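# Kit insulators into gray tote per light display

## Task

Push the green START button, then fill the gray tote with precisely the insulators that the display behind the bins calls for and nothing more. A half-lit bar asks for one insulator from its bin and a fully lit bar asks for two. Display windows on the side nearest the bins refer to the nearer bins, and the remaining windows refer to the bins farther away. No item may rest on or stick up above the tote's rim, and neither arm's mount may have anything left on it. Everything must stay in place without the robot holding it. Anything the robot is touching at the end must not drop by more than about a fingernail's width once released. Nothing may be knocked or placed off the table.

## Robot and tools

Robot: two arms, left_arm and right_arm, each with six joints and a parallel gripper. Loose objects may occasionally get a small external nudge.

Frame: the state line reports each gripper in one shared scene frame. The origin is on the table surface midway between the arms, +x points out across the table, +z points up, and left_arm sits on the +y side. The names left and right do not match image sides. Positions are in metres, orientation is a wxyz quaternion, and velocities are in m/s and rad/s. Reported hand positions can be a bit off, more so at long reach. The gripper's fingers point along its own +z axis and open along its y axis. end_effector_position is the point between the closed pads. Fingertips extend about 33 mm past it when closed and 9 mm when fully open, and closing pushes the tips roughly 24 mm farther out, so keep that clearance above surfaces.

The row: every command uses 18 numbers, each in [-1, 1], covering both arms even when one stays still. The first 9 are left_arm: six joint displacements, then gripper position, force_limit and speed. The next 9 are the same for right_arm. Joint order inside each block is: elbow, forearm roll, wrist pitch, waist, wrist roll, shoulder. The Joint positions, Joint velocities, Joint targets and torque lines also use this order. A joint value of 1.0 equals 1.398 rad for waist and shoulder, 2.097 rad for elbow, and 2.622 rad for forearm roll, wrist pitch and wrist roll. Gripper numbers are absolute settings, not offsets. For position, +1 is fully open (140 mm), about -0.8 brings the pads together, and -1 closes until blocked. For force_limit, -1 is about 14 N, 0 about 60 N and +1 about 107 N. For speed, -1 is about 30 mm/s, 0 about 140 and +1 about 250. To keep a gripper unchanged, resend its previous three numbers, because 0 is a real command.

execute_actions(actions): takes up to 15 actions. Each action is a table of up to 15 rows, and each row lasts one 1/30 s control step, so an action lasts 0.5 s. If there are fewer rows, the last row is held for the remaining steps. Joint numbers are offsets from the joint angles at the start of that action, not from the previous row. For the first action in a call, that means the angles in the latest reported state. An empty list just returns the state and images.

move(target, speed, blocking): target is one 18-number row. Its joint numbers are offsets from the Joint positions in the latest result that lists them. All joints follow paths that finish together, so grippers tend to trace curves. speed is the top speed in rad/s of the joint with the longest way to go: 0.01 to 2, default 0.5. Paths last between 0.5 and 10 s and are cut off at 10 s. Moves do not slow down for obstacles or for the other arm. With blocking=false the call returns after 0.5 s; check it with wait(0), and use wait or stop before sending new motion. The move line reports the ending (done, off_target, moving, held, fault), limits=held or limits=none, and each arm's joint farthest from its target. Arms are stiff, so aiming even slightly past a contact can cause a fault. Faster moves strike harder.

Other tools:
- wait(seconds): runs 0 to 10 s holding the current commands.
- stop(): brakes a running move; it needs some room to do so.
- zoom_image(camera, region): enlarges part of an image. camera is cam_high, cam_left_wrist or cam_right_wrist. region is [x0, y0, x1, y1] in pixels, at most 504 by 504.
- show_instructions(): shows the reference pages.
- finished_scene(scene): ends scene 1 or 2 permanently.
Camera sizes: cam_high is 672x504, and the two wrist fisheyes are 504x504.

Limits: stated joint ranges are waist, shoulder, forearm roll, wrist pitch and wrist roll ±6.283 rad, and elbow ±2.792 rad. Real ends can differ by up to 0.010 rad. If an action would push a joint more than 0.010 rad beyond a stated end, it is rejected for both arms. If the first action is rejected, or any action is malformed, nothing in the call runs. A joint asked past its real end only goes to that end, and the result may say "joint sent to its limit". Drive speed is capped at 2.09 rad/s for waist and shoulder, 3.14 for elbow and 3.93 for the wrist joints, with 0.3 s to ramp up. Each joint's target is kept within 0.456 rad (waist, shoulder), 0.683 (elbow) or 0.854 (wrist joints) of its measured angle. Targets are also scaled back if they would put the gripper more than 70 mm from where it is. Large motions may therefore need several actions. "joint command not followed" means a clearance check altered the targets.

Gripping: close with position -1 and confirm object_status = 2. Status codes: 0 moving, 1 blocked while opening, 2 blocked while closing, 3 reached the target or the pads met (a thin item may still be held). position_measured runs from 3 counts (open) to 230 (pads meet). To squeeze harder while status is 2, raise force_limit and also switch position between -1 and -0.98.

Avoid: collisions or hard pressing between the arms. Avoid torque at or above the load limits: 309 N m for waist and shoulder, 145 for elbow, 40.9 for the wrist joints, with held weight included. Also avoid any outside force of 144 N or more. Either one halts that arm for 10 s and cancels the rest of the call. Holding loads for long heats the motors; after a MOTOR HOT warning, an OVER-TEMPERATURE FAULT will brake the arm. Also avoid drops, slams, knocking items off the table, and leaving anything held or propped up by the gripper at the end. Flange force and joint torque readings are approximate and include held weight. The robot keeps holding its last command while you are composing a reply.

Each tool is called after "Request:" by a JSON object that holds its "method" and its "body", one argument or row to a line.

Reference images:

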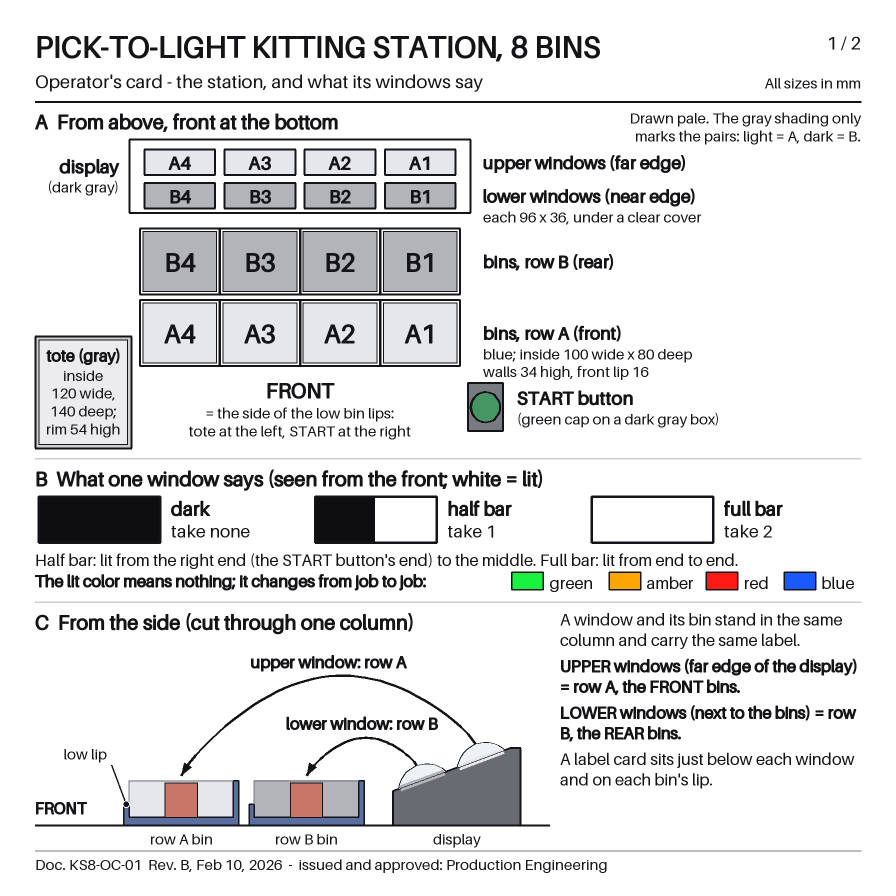

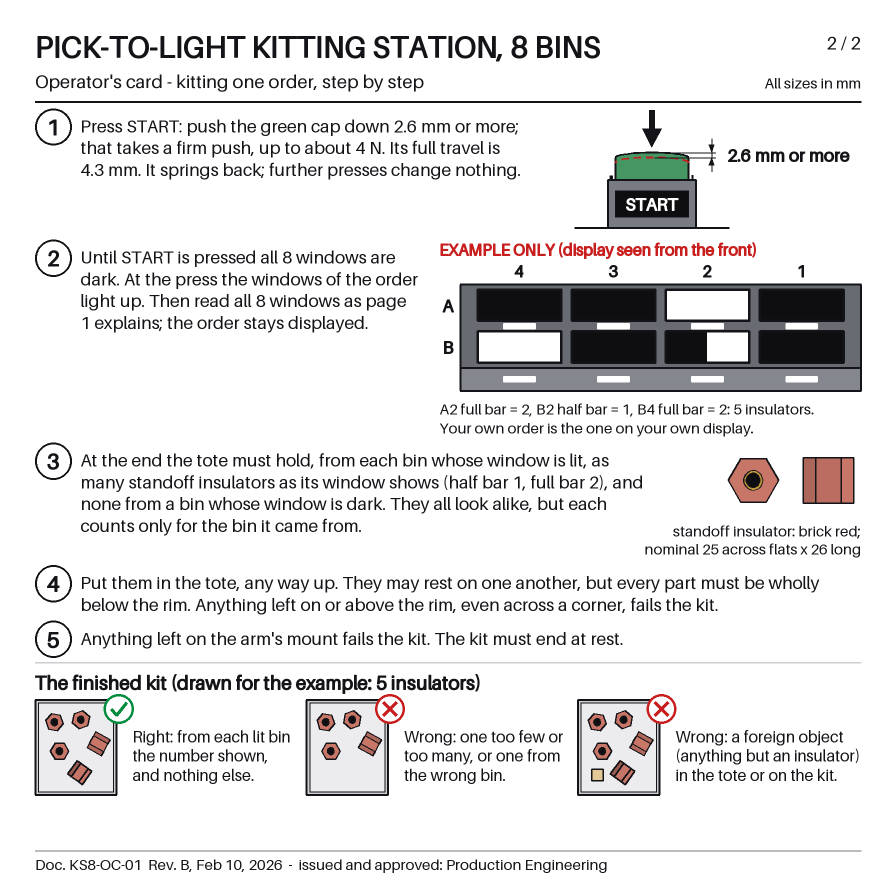

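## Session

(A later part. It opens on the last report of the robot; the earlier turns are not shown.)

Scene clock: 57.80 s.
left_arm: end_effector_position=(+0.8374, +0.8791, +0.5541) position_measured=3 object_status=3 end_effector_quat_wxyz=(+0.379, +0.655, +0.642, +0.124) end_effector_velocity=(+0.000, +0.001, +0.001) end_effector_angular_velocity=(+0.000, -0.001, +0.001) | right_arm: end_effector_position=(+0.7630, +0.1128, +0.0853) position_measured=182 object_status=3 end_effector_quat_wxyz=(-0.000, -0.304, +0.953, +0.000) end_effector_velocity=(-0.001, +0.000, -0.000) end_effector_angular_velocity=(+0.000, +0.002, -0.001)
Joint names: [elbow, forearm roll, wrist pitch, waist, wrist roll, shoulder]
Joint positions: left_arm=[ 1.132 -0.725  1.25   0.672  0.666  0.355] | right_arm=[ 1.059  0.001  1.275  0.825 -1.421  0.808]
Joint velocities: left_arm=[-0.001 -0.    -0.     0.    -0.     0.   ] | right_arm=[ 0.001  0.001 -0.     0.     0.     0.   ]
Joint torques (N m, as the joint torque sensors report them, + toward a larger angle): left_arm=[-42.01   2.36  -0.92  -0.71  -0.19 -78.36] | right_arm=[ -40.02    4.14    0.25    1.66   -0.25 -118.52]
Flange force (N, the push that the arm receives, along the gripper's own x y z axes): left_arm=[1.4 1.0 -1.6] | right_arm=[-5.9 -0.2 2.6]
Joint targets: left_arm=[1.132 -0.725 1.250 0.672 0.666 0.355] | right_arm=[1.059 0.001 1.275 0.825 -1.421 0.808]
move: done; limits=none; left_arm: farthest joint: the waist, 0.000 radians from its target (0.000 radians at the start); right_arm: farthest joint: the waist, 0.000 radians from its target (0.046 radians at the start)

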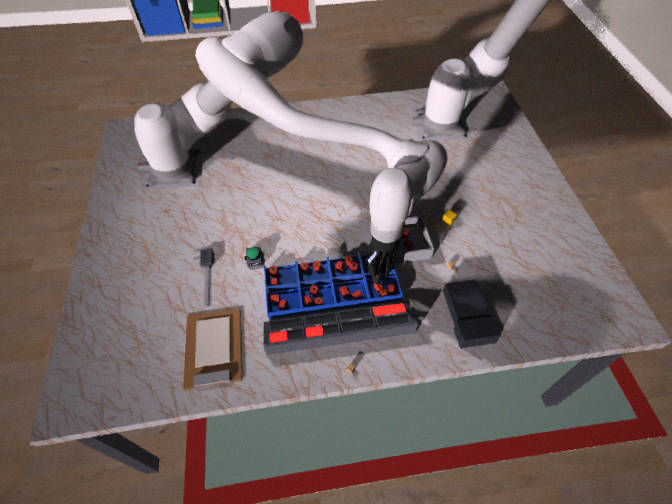

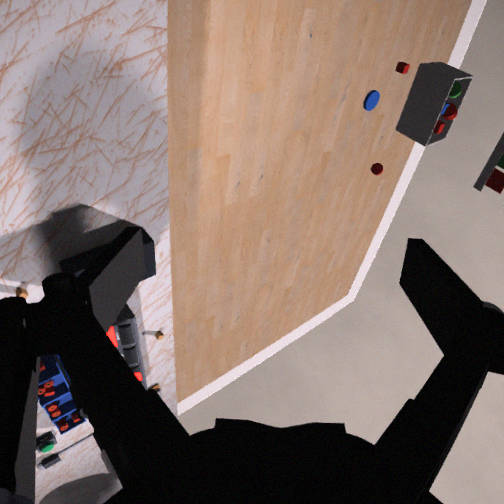

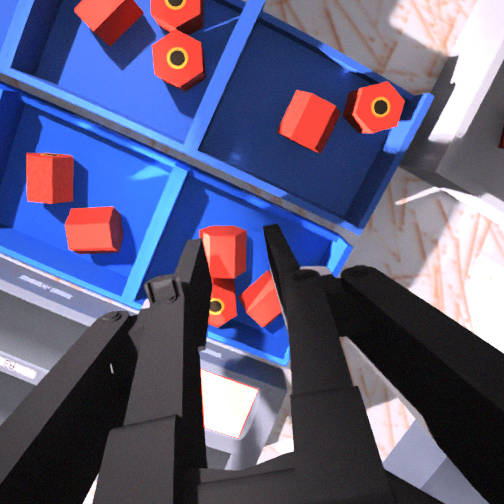

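Request:
{"method": "move", "body": {
  "target": [0,0,0,0,0,0,1,0,0,0.0128,0,-0.0121,-0.0054,-0.003,0.0034,-0.45,0,1],
  "speed": 0.1
}}

Request:
{"method": "move", "body": {
  "target": [0,0,0,0,0,0,1,0,0,0.0033,0,-0.0048,0,0,0.004,-0.45,0,1],
  "speed": 0.03
}}

Scene clock: 58.90 s.
left_arm: end_effector_position=(+0.8374, +0.8791, +0.5541) position_measured=3 object_status=3 end_effector_quat_wxyz=(+0.379, +0.655, +0.642, +0.124) end_effector_velocity=(+0.000, -0.000, -0.001) end_effector_angular_velocity=(-0.001, +0.001, -0.001) | right_arm: end_effector_position=(+0.7659, +0.1054, +0.0664) position_measured=186 object_status=3 end_effector_quat_wxyz=(-0.000, -0.304, +0.953, +0.000) end_effector_velocity=(+0.000, -0.000, -0.000) end_effector_angular_velocity=(+0.000, +0.000, +0.002)
Joint names: [elbow, forearm roll, wrist pitch, waist, wrist roll, shoulder]
Joint positions: left_arm=[ 1.132 -0.725  1.25   0.672  0.666  0.355] | right_arm=[ 1.086  0.001  1.243  0.817 -1.429  0.813]
Joint velocities: left_arm=[ 0.001  0.     0.    -0.     0.     0.001] | right_arm=[ 0.001  0.    -0.001 -0.    -0.002  0.   ]
Joint torques (N m, as the joint torque sensors report them, + toward a larger angle): left_arm=[-41.9    2.47  -0.83  -0.19  -0.12 -77.59] | right_arm=[ -40.54    3.96    0.01    1.64    0.05 -115.5 ]
Flange force (N, the push that the arm receives, along the gripper's own x y z axes): left_arm=[0.2 0.6 -0.9] | right_arm=[1.7 -2.1 1.4]
Joint targets: left_arm=[1.132 -0.725 1.250 0.672 0.666 0.355] | right_arm=[1.086 0.001 1.243 0.817 -1.429 0.813]
move: done; limits=none; left_arm: farthest joint: the waist, 0.000 radians from its target (0.000 radians at the start); right_arm: farthest joint: the waist, 0.000 radians from its target (0.008 radians at the start)

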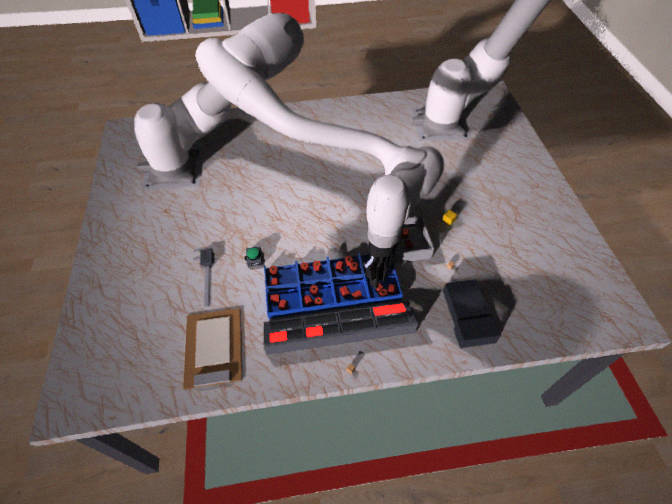

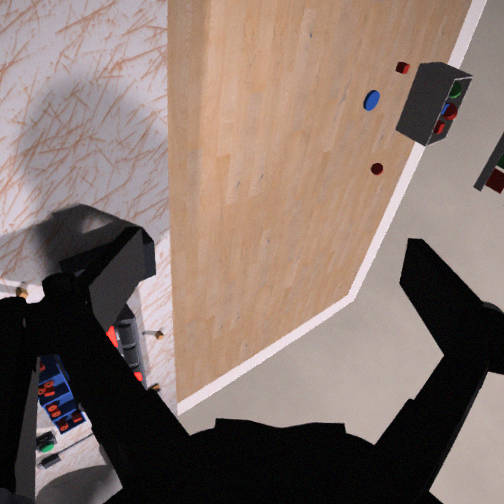

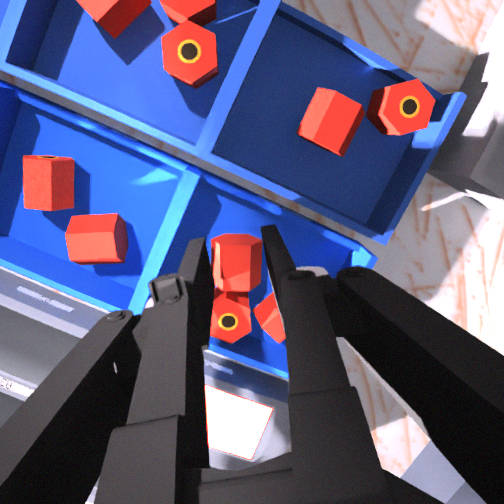

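Scene clock: 59.60 s.
left_arm: end_effector_position=(+0.8374, +0.8791, +0.5541) position_measured=3 object_status=3 end_effector_quat_wxyz=(+0.379, +0.655, +0.642, +0.124) end_effector_velocity=(+0.000, -0.000, +0.000) end_effector_angular_velocity=(+0.000, -0.001, -0.000) | right_arm: end_effector_position=(+0.7660, +0.1054, +0.0573) position_measured=186 object_status=3 end_effector_quat_wxyz=(+0.000, -0.304, +0.953, +0.000) end_effector_velocity=(+0.000, -0.001, -0.001) end_effector_angular_velocity=(-0.002, -0.001, +0.000)
Joint names: [elbow, forearm roll, wrist pitch, waist, wrist roll, shoulder]
Joint positions: left_arm=[ 1.132 -0.725  1.25   0.672  0.666  0.355] | right_arm=[ 1.093  0.001  1.23   0.817 -1.429  0.818]
Joint velocities: left_arm=[-0.001 -0.     0.    -0.    -0.     0.   ] | right_arm=[ 0.001 -0.002 -0.001 -0.    -0.     0.   ]
Joint torques (N m, as the joint torque sensors report them, + toward a larger angle): left_arm=[-42.35   2.2   -0.94   0.9   -0.09 -77.61] | right_arm=[ -40.6     4.23    0.37    1.97    0.11 -117.07]
Flange force (N, the push that the arm receives, along the gripper's own x y z axes): left_arm=[-1.4 -0.1 -0.2] | right_arm=[0.6 -2.4 2.9]
Joint targets: left_arm=[1.132 -0.725 1.250 0.672 0.666 0.355] | right_arm=[1.093 0.001 1.230 0.817 -1.429 0.818]
move: done; limits=none; left_arm: farthest joint: the waist, 0.000 radians from its target (0.000 radians at the start); right_arm: farthest joint: the waist, 0.000 radians from its target (0.000 radians at the start)

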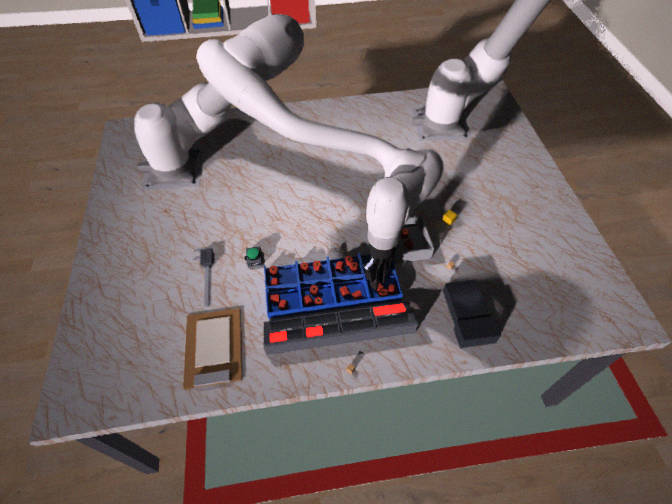

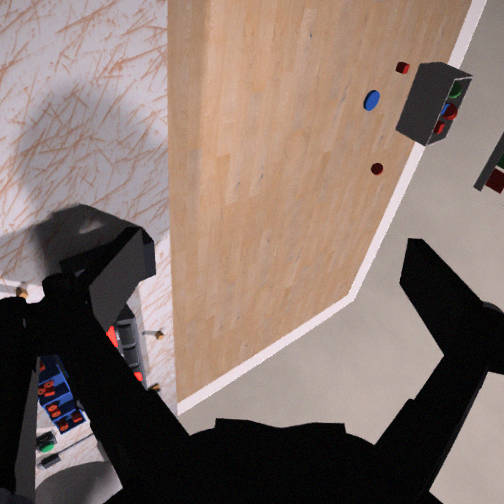

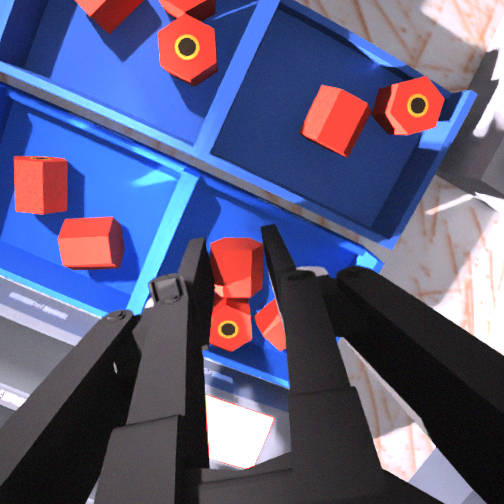

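Request:
{"method": "move", "body": {
  "target": [0,0,0,0,0,0,1,0,0,0.0033,0,-0.0048,0,0,0.004,-0.45,0,1],
  "speed": 0.03
}}

Request:
{"method": "move", "body": {
  "target": [0,0,0,0,0,0,1,0,0,0,0,0,0,0,0,-1,0,0]
}}

Request:
{"method": "move", "body": {
  "target": [0,0,0,0,0,0,1,0,0,-0.035,0,0.047,0,0,-0.036,-1,0,0],
  "speed": 0.3
}}

Scene clock: 60.67 s.
left_arm: end_effector_position=(+0.8374, +0.8791, +0.5541) position_measured=3 object_status=3 end_effector_quat_wxyz=(+0.379, +0.655, +0.642, +0.124) end_effector_velocity=(-0.000, +0.000, -0.001) end_effector_angular_velocity=(-0.001, +0.001, -0.000) | right_arm: end_effector_position=(+0.7660, +0.1054, +0.0482) position_measured=186 object_status=3 end_effector_quat_wxyz=(+0.000, -0.304, +0.953, +0.000) end_effector_velocity=(-0.000, -0.000, -0.001) end_effector_angular_velocity=(-0.002, -0.001, +0.001)
Joint names: [elbow, forearm roll, wrist pitch, waist, wrist roll, shoulder]
Joint positions: left_arm=[ 1.132 -0.725  1.25   0.672  0.666  0.355] | right_arm=[ 1.099  0.001  1.218  0.817 -1.429  0.824]
Joint velocities: left_arm=[0.001 0.    0.    0.    0.    0.001] | right_arm=[ 0.001 -0.002 -0.001  0.     0.     0.   ]
Joint torques (N m, as the joint torque sensors report them, + toward a larger angle): left_arm=[-42.63   2.    -1.04   0.3   -0.16 -78.66] | right_arm=[ -40.49    4.23   -0.03    3.2    -0.21 -115.31]
Flange force (N, the push that the arm receives, along the gripper's own x y z axes): left_arm=[0.2 0.2 0.0] | right_arm=[3.5 -3.7 1.1]
Joint targets: left_arm=[1.132 -0.725 1.250 0.672 0.666 0.355] | right_arm=[1.099 0.001 1.218 0.817 -1.429 0.824]
move: done; limits=none; left_arm: farthest joint: the waist, 0.000 radians from its target (0.000 radians at the start); right_arm: farthest joint: the elbow, 0.001 radians from its target (0.007 radians at the start)

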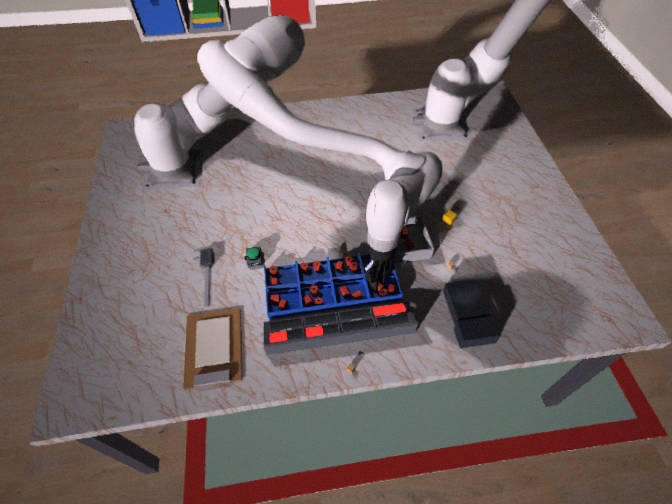

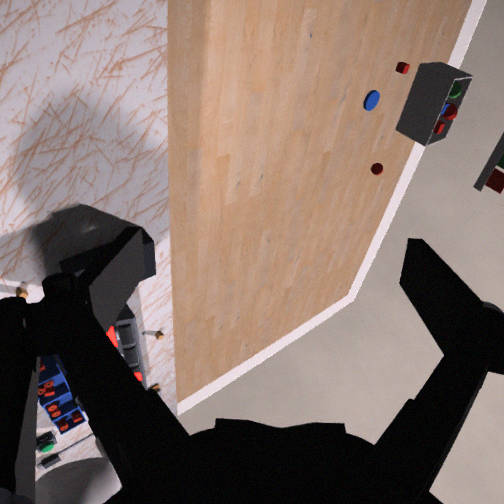

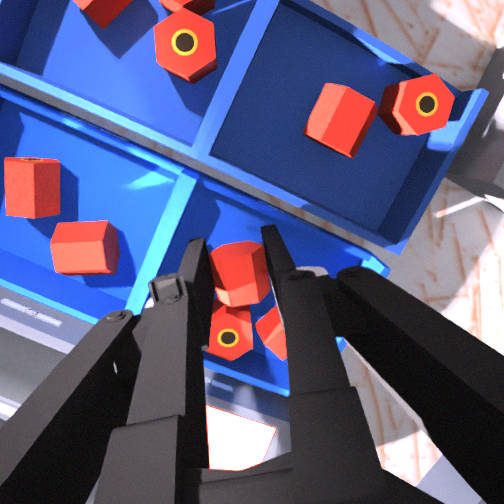

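Scene clock: 61.17 s.
left_arm: end_effector_position=(+0.8374, +0.8791, +0.5541) position_measured=3 object_status=3 end_effector_quat_wxyz=(+0.379, +0.655, +0.642, +0.124) end_effector_velocity=(+0.000, -0.000, -0.000) end_effector_angular_velocity=(+0.000, +0.000, -0.000) | right_arm: end_effector_position=(+0.7660, +0.1054, +0.0482) position_measured=192 object_status=2 end_effector_quat_wxyz=(+0.000, -0.304, +0.953, +0.000) end_effector_velocity=(+0.001, +0.000, +0.000) end_effector_angular_velocity=(-0.000, -0.002, -0.000)
Joint names: [elbow, forearm roll, wrist pitch, waist, wrist roll, shoulder]
Joint positions: left_arm=[ 1.132 -0.725  1.25   0.672  0.666  0.355] | right_arm=[ 1.099  0.001  1.218  0.817 -1.429  0.824]
Joint velocities: left_arm=[ 0. -0. -0. -0.  0.  0.] | right_arm=[-0.001 -0.001 -0.     0.     0.001 -0.   ]
Joint torques (N m, as the joint torque sensors report them, + toward a larger angle): left_arm=[-42.76   2.18  -1.01   0.58  -0.2  -76.67] | right_arm=[ -33.99    3.71    0.19   -1.9     0.43 -105.96]
Flange force (N, the push that the arm receives, along the gripper's own x y z axes): left_arm=[-2.4 -2.9 -0.6] | right_arm=[-0.3 1.5 -9.3]
Joint targets: left_arm=[1.132 -0.725 1.250 0.672 0.666 0.355] | right_arm=[1.099 0.001 1.218 0.817 -1.429 0.824]
move: done; limits=none; left_arm: farthest joint: the waist, 0.000 radians from its target (0.000 radians at the start); right_arm: farthest joint: the waist, 0.000 radians from its target (0.000 radians at the start)

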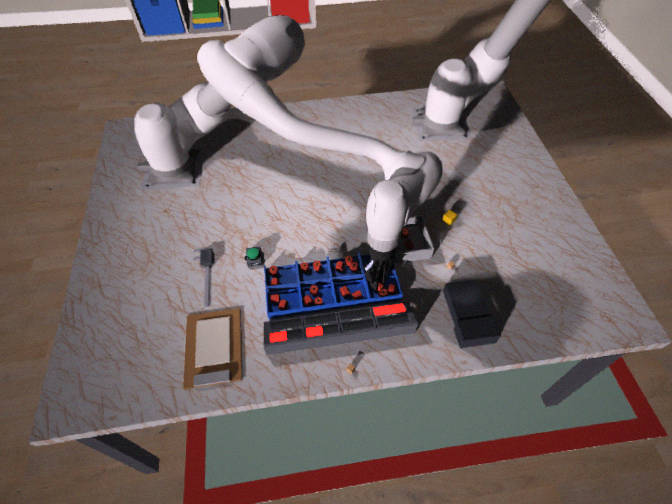

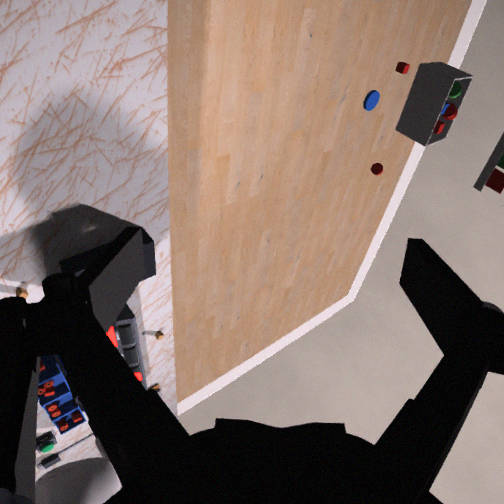

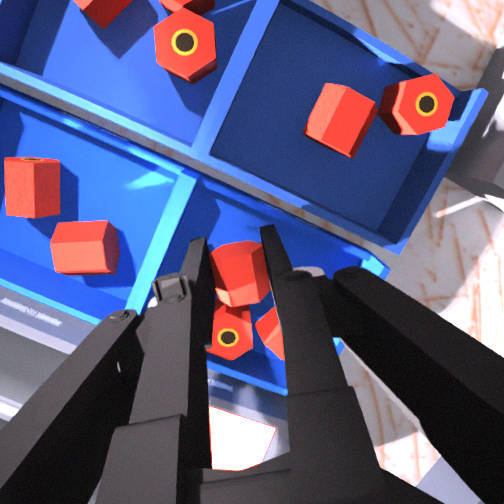

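Scene clock: 62.00 s.
left_arm: end_effector_position=(+0.8374, +0.8791, +0.5541) position_measured=3 object_status=3 end_effector_quat_wxyz=(+0.379, +0.655, +0.642, +0.124) end_effector_velocity=(-0.000, +0.000, +0.001) end_effector_angular_velocity=(+0.000, -0.001, +0.000) | right_arm: end_effector_position=(+0.7647, +0.1042, +0.1367) position_measured=192 object_status=2 end_effector_quat_wxyz=(+0.000, -0.304, +0.953, +0.000) end_effector_velocity=(-0.000, -0.000, +0.000) end_effector_angular_velocity=(-0.001, -0.000, -0.001)
Joint names: [elbow, forearm roll, wrist pitch, waist, wrist roll, shoulder]
Joint positions: left_arm=[ 1.132 -0.725  1.25   0.672  0.666  0.355] | right_arm=[ 1.026  0.001  1.341  0.817 -1.429  0.774]
Joint velocities: left_arm=[-0. -0. -0.  0. -0. -0.] | right_arm=[ 0.    -0.001  0.001  0.     0.001 -0.   ]
Joint torques (N m, as the joint torque sensors report them, + toward a larger angle): left_arm=[-42.1    2.37  -1.08  -0.92   0.03 -78.97] | right_arm=[ -40.53    4.44   -0.06    2.26    0.23 -119.52]
Flange force (N, the push that the arm receives, along the gripper's own x y z axes): left_arm=[2.0 1.7 -1.6] | right_arm=[-12.5 -0.2 2.8]
Joint targets: left_arm=[1.132 -0.725 1.250 0.672 0.666 0.355] | right_arm=[1.026 0.001 1.341 0.817 -1.429 0.774]
move: done; limits=none; left_arm: farthest joint: the waist, 0.000 radians from its target (0.000 radians at the start); right_arm: farthest joint: the waist, 0.000 radians from its target (0.000 radians at the start)

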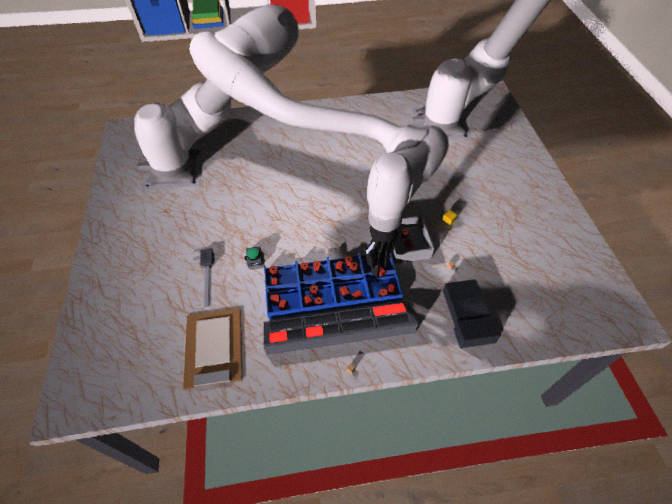

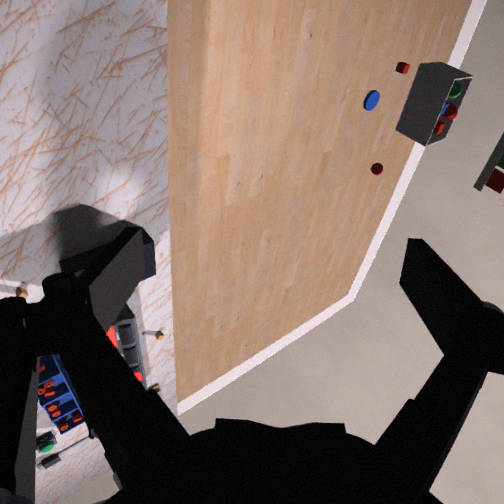

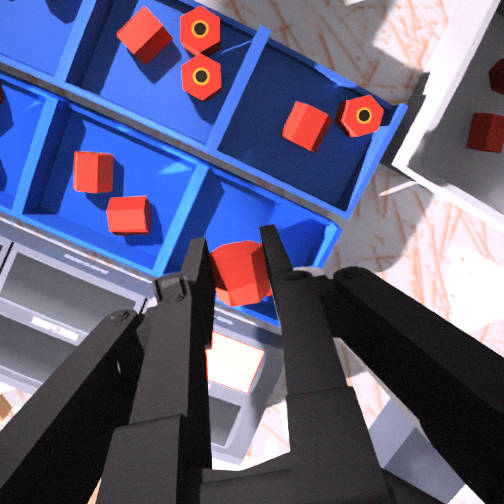

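Request:
{"method": "move", "body": {
  "target": [0,0,0,0,0,0,1,0,0,-0.0602,0,0.0197,0.1807,-0.333,0.0538,-1,0,0],
  "speed": 1
}}

Request:
{"method": "move", "body": {
  "target": [0,0,0,0,0,0,1,0,0,0.0322,0,-0.0375,0,0,0.022,-1,0,0],
  "speed": 0.15
}}

Request:
{"method": "move", "body": {
  "target": [0,0,0,0,0,0,1,0,0,0,0,0,0,0,0,-0.42,0,0]
}}

Request:
{"method": "move", "body": {
  "target": [0,0,0,0,0,0,1,0,0,-0.0322,0,0.0375,0,0,-0.022,-0.42,0,0]
}}

Scene clock: 63.77 s.
left_arm: end_effector_position=(+0.8374, +0.8791, +0.5541) position_measured=3 object_status=3 end_effector_quat_wxyz=(+0.379, +0.655, +0.642, +0.124) end_effector_velocity=(+0.000, -0.001, -0.000) end_effector_angular_velocity=(-0.000, +0.000, -0.001) | right_arm: end_effector_position=(+0.5883, +0.2852, +0.1308) position_measured=192 object_status=2 end_effector_quat_wxyz=(-0.000, +0.765, -0.644, -0.000) end_effector_velocity=(-0.001, +0.000, -0.000) end_effector_angular_velocity=(-0.001, -0.000, +0.003)
Joint names: [elbow, forearm roll, wrist pitch, waist, wrist roll, shoulder]
Joint positions: left_arm=[ 1.132 -0.725  1.25   0.672  0.666  0.355] | right_arm=[ 0.9    0.001  1.393  1.07  -2.302  0.849]
Joint velocities: left_arm=[ 0.    -0.    -0.    -0.001 -0.    -0.   ] | right_arm=[-0.    -0.001  0.     0.001 -0.002  0.   ]
Joint torques (N m, as the joint torque sensors report them, + toward a larger angle): left_arm=[-41.76   2.18  -0.86  -0.73  -0.12 -78.29] | right_arm=[ -41.44    4.18   -0.12    1.23    0.23 -121.2 ]
Flange force (N, the push that the arm receives, along the gripper's own x y z axes): left_arm=[1.2 1.7 -1.0] | right_arm=[-1.8 -3.4 1.3]
Joint targets: left_arm=[1.132 -0.725 1.250 0.672 0.666 0.355] | right_arm=[0.900 0.001 1.393 1.070 -2.302 0.849]
move: done; limits=none; left_arm: farthest joint: the waist, 0.000 radians from its target (0.000 radians at the start); right_arm: farthest joint: the waist, 0.000 radians from its target (0.252 radians at the start)

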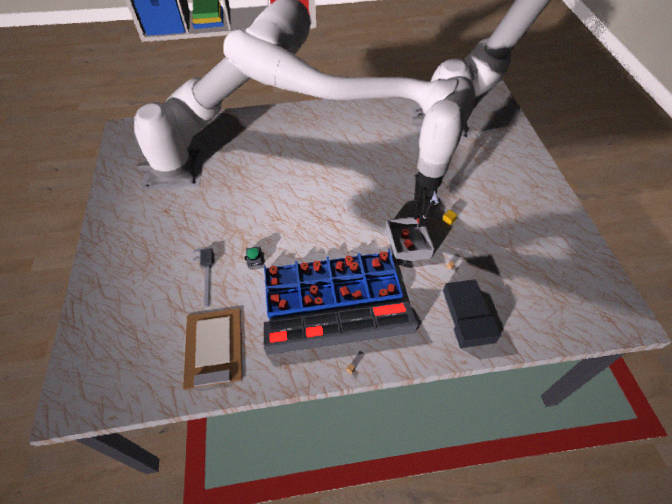

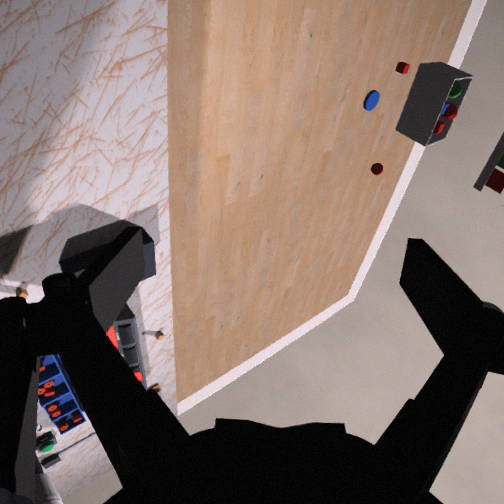

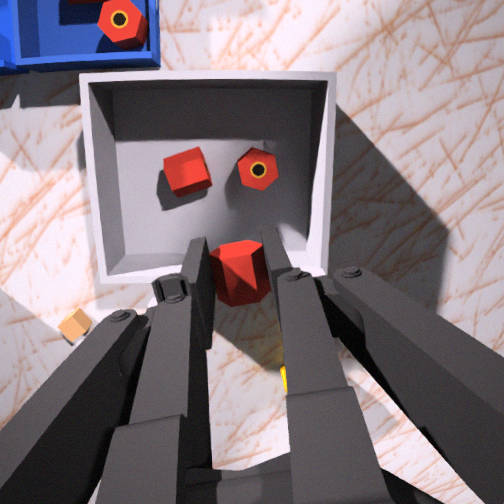

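Scene clock: 64.77 s.
left_arm: end_effector_position=(+0.8374, +0.8791, +0.5541) position_measured=3 object_status=3 end_effector_quat_wxyz=(+0.379, +0.655, +0.642, +0.124) end_effector_velocity=(-0.000, +0.000, -0.001) end_effector_angular_velocity=(-0.000, +0.001, -0.000) | right_arm: end_effector_position=(+0.5884, +0.2852, +0.0629) position_measured=192 object_status=2 end_effector_quat_wxyz=(-0.000, +0.765, -0.644, -0.000) end_effector_velocity=(+0.000, -0.000, -0.000) end_effector_angular_velocity=(-0.001, -0.002, +0.001)
Joint names: [elbow, forearm roll, wrist pitch, waist, wrist roll, shoulder]
Joint positions: left_arm=[ 1.132 -0.725  1.25   0.672  0.666  0.355] | right_arm=[ 0.967  0.001  1.294  1.07  -2.302  0.88 ]
Joint velocities: left_arm=[ 0.001  0.     0.     0.     0.    -0.   ] | right_arm=[ 0.    -0.002 -0.001  0.     0.     0.   ]
Joint torques (N m, as the joint torque sensors report them, + toward a larger angle): left_arm=[-42.8    2.1   -1.    -1.17  -0.18 -77.44] | right_arm=[ -42.29    4.23    0.14    1.77   -0.03 -127.03]
Flange force (N, the push that the arm receives, along the gripper's own x y z axes): left_arm=[0.3 -2.6 -1.5] | right_arm=[-3.2 -4.7 5.8]
Joint targets: left_arm=[1.132 -0.725 1.250 0.672 0.666 0.355] | right_arm=[0.967 0.001 1.294 1.070 -2.302 0.880]
move: done; limits=none; left_arm: farthest joint: the waist, 0.000 radians from its target (0.000 radians at the start); right_arm: farthest joint: the waist, 0.000 radians from its target (0.000 radians at the start)

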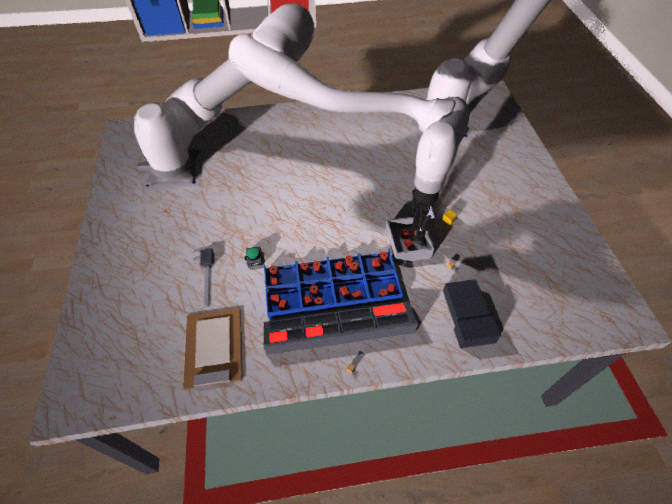

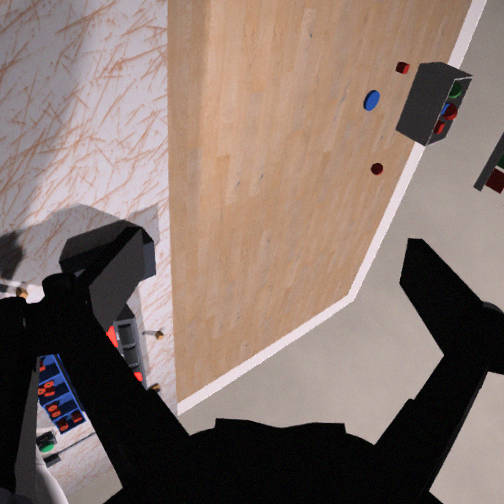

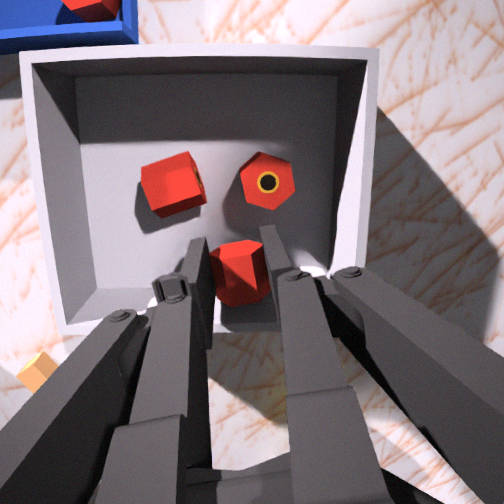

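Scene clock: 65.27 s.
left_arm: end_effector_position=(+0.8374, +0.8791, +0.5541) position_measured=3 object_status=3 end_effector_quat_wxyz=(+0.379, +0.655, +0.642, +0.124) end_effector_velocity=(+0.000, +0.001, -0.001) end_effector_angular_velocity=(-0.000, +0.001, +0.000) | right_arm: end_effector_position=(+0.5883, +0.2852, +0.0629) position_measured=182 object_status=3 end_effector_quat_wxyz=(-0.000, +0.765, -0.644, -0.000) end_effector_velocity=(-0.000, +0.001, +0.000) end_effector_angular_velocity=(+0.002, +0.000, -0.000)
Joint names: [elbow, forearm roll, wrist pitch, waist, wrist roll, shoulder]
Joint positions: left_arm=[ 1.132 -0.725  1.25   0.672  0.666  0.355] | right_arm=[ 0.967  0.001  1.294  1.07  -2.302  0.88 ]
Joint velocities: left_arm=[-0.     0.     0.     0.     0.     0.001] | right_arm=[-0.001  0.001 -0.001  0.    -0.    -0.   ]
Joint torques (N m, as the joint torque sensors report them, + toward a larger angle): left_arm=[-42.88   2.12  -0.91   0.5   -0.1  -77.  ] | right_arm=[ -41.69    3.74    0.1    -0.89   -0.02 -121.78]
Flange force (N, the push that the arm receives, along the gripper's own x y z axes): left_arm=[-1.9 -2.6 -0.2] | right_arm=[1.1 2.0 2.5]
Joint targets: left_arm=[1.132 -0.725 1.250 0.672 0.666 0.355] | right_arm=[0.967 0.001 1.294 1.070 -2.302 0.880]
move: done; limits=none; left_arm: farthest joint: the waist, 0.000 radians from its target (0.000 radians at the start); right_arm: farthest joint: the waist, 0.000 radians from its target (0.000 radians at the start)

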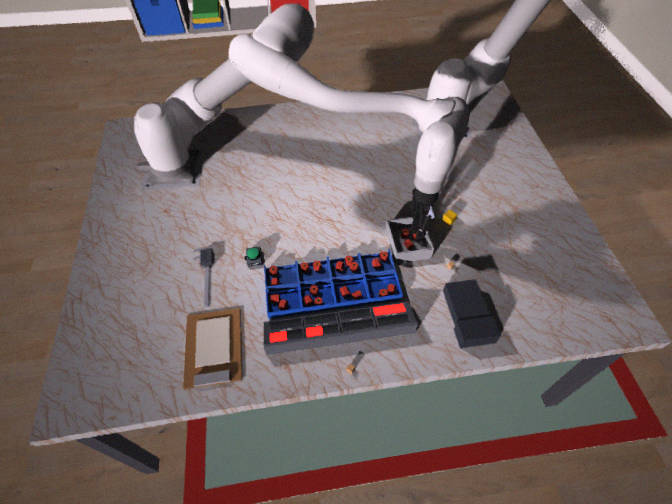

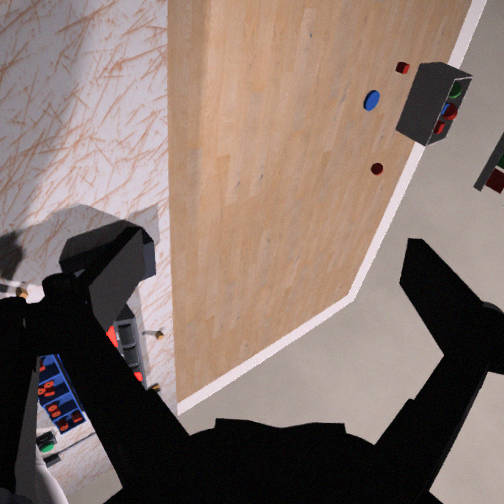

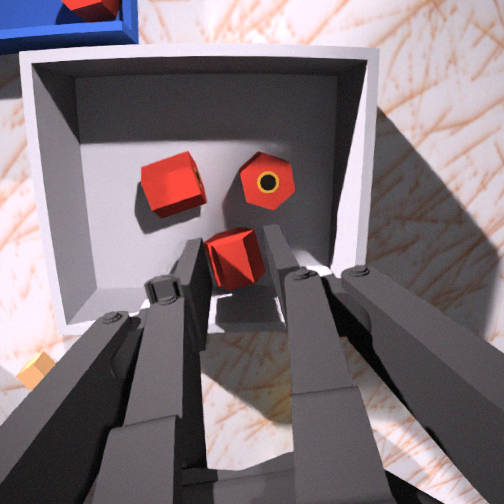

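Scene clock: 66.07 s.
left_arm: end_effector_position=(+0.8374, +0.8791, +0.5541) position_measured=3 object_status=3 end_effector_quat_wxyz=(+0.379, +0.655, +0.642, +0.124) end_effector_velocity=(+0.000, -0.001, +0.001) end_effector_angular_velocity=(+0.000, -0.000, -0.001) | right_arm: end_effector_position=(+0.5883, +0.2852, +0.1308) position_measured=182 object_status=3 end_effector_quat_wxyz=(-0.000, +0.765, -0.644, -0.000) end_effector_velocity=(-0.001, +0.001, +0.001) end_effector_angular_velocity=(+0.002, +0.002, -0.001)
Joint names: [elbow, forearm roll, wrist pitch, waist, wrist roll, shoulder]
Joint positions: left_arm=[ 1.132 -0.725  1.25   0.672  0.666  0.355] | right_arm=[ 0.9    0.001  1.393  1.07  -2.302  0.849]
Joint velocities: left_arm=[-0.    -0.     0.    -0.001 -0.    -0.   ] | right_arm=[-0.     0.003  0.    -0.     0.    -0.   ]
Joint torques (N m, as the joint torque sensors report them, + toward a larger angle): left_arm=[-41.82   2.36  -1.11  -0.94  -0.29 -77.5 ] | right_arm=[ -42.54    4.27    0.01    1.25   -0.09 -120.16]
Flange force (N, the push that the arm receives, along the gripper's own x y z axes): left_arm=[0.8 0.4 -2.0] | right_arm=[2.8 1.0 2.4]
Joint targets: left_arm=[1.132 -0.725 1.250 0.672 0.666 0.355] | right_arm=[0.900 0.001 1.393 1.070 -2.302 0.849]
move: done; limits=none; left_arm: farthest joint: the waist, 0.000 radians from its target (0.000 radians at the start); right_arm: farthest joint: the waist, 0.000 radians from its target (0.000 radians at the start)

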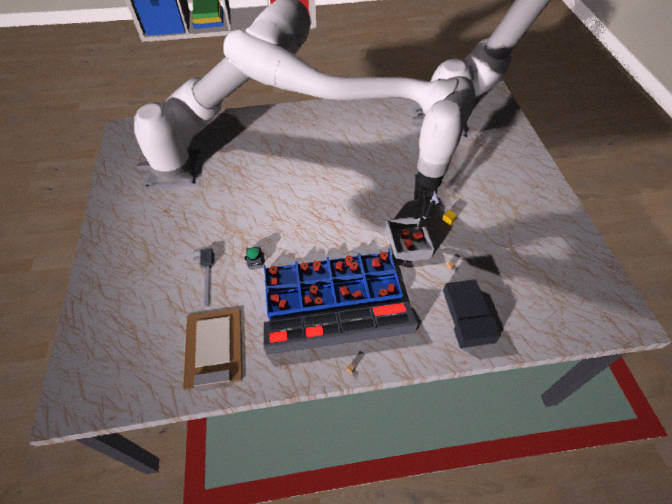

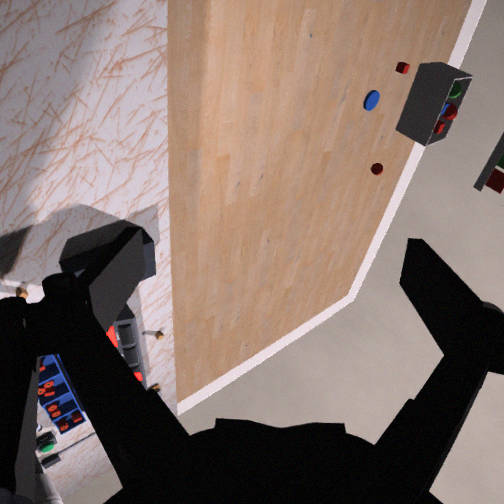

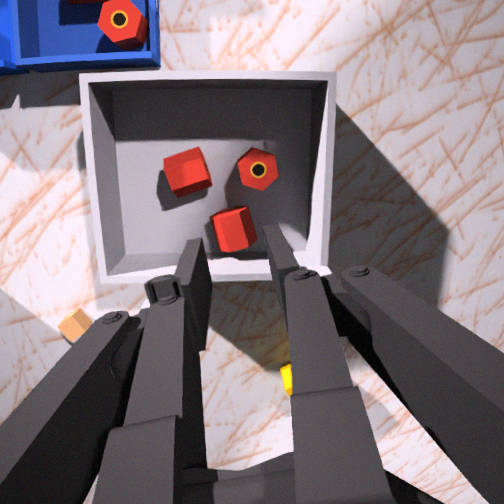

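Request:
{"method": "move", "body": {
  "target": [0,0,0,0,0,0,1,0,0,0.0094,0,-0.0149,-0.166,0.0256,0.0136,0.2,0,1],
  "speed": 0.6
}}

Scene clock: 67.20 s.
left_arm: end_effector_position=(+0.8374, +0.8791, +0.5541) position_measured=3 object_status=3 end_effector_quat_wxyz=(+0.379, +0.655, +0.642, +0.124) end_effector_velocity=(-0.000, +0.000, -0.001) end_effector_angular_velocity=(-0.000, +0.001, -0.001) | right_arm: end_effector_position=(+0.7794, +0.1473, +0.1007) position_measured=104 object_status=3 end_effector_quat_wxyz=(-0.000, +0.661, -0.750, -0.000) end_effector_velocity=(+0.002, -0.001, -0.000) end_effector_angular_velocity=(-0.001, -0.001, -0.001)
Joint names: [elbow, forearm roll, wrist pitch, waist, wrist roll, shoulder]
Joint positions: left_arm=[ 1.132 -0.725  1.25   0.672  0.666  0.355] | right_arm=[ 0.92   0.001  1.354  0.838 -2.235  0.868]
Joint velocities: left_arm=[0.    0.    0.001 0.    0.    0.   ] | right_arm=[-0.    -0.002 -0.    -0.002 -0.001  0.   ]
Joint torques (N m, as the joint torque sensors report them, + toward a larger angle): left_arm=[-42.71   2.28  -1.08   0.07  -0.22 -77.79] | right_arm=[ -40.77    3.94    0.4     0.14    0.08 -122.47]
Flange force (N, the push that the arm receives, along the gripper's own x y z axes): left_arm=[-0.6 -1.4 -0.7] | right_arm=[-3.7 -2.6 1.8]
Joint targets: left_arm=[1.132 -0.725 1.250 0.672 0.666 0.355] | right_arm=[0.920 0.001 1.354 0.838 -2.235 0.868]
move: done; limits=none; left_arm: farthest joint: the waist, 0.000 radians from its target (0.000 radians at the start); right_arm: farthest joint: the waist, 0.000 radians from its target (0.232 radians at the start)

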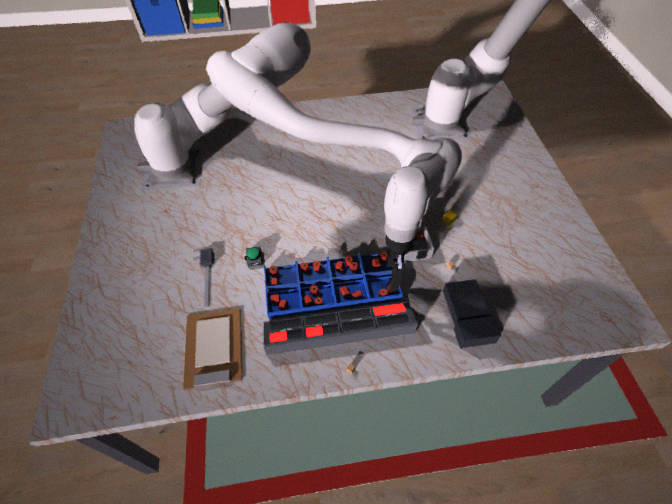

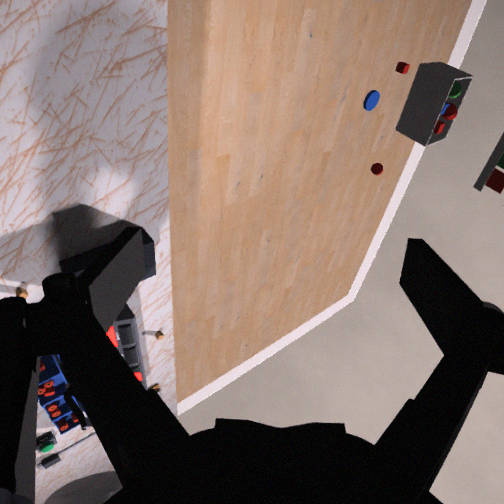

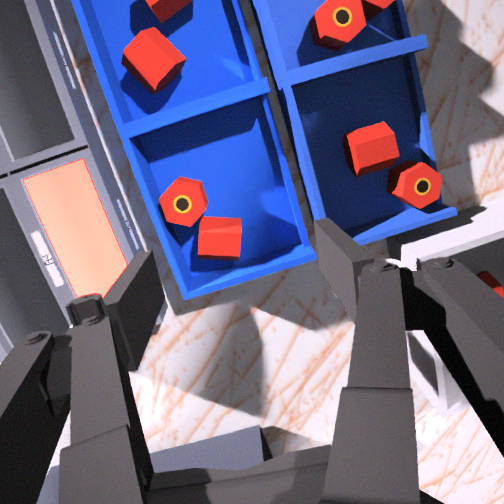

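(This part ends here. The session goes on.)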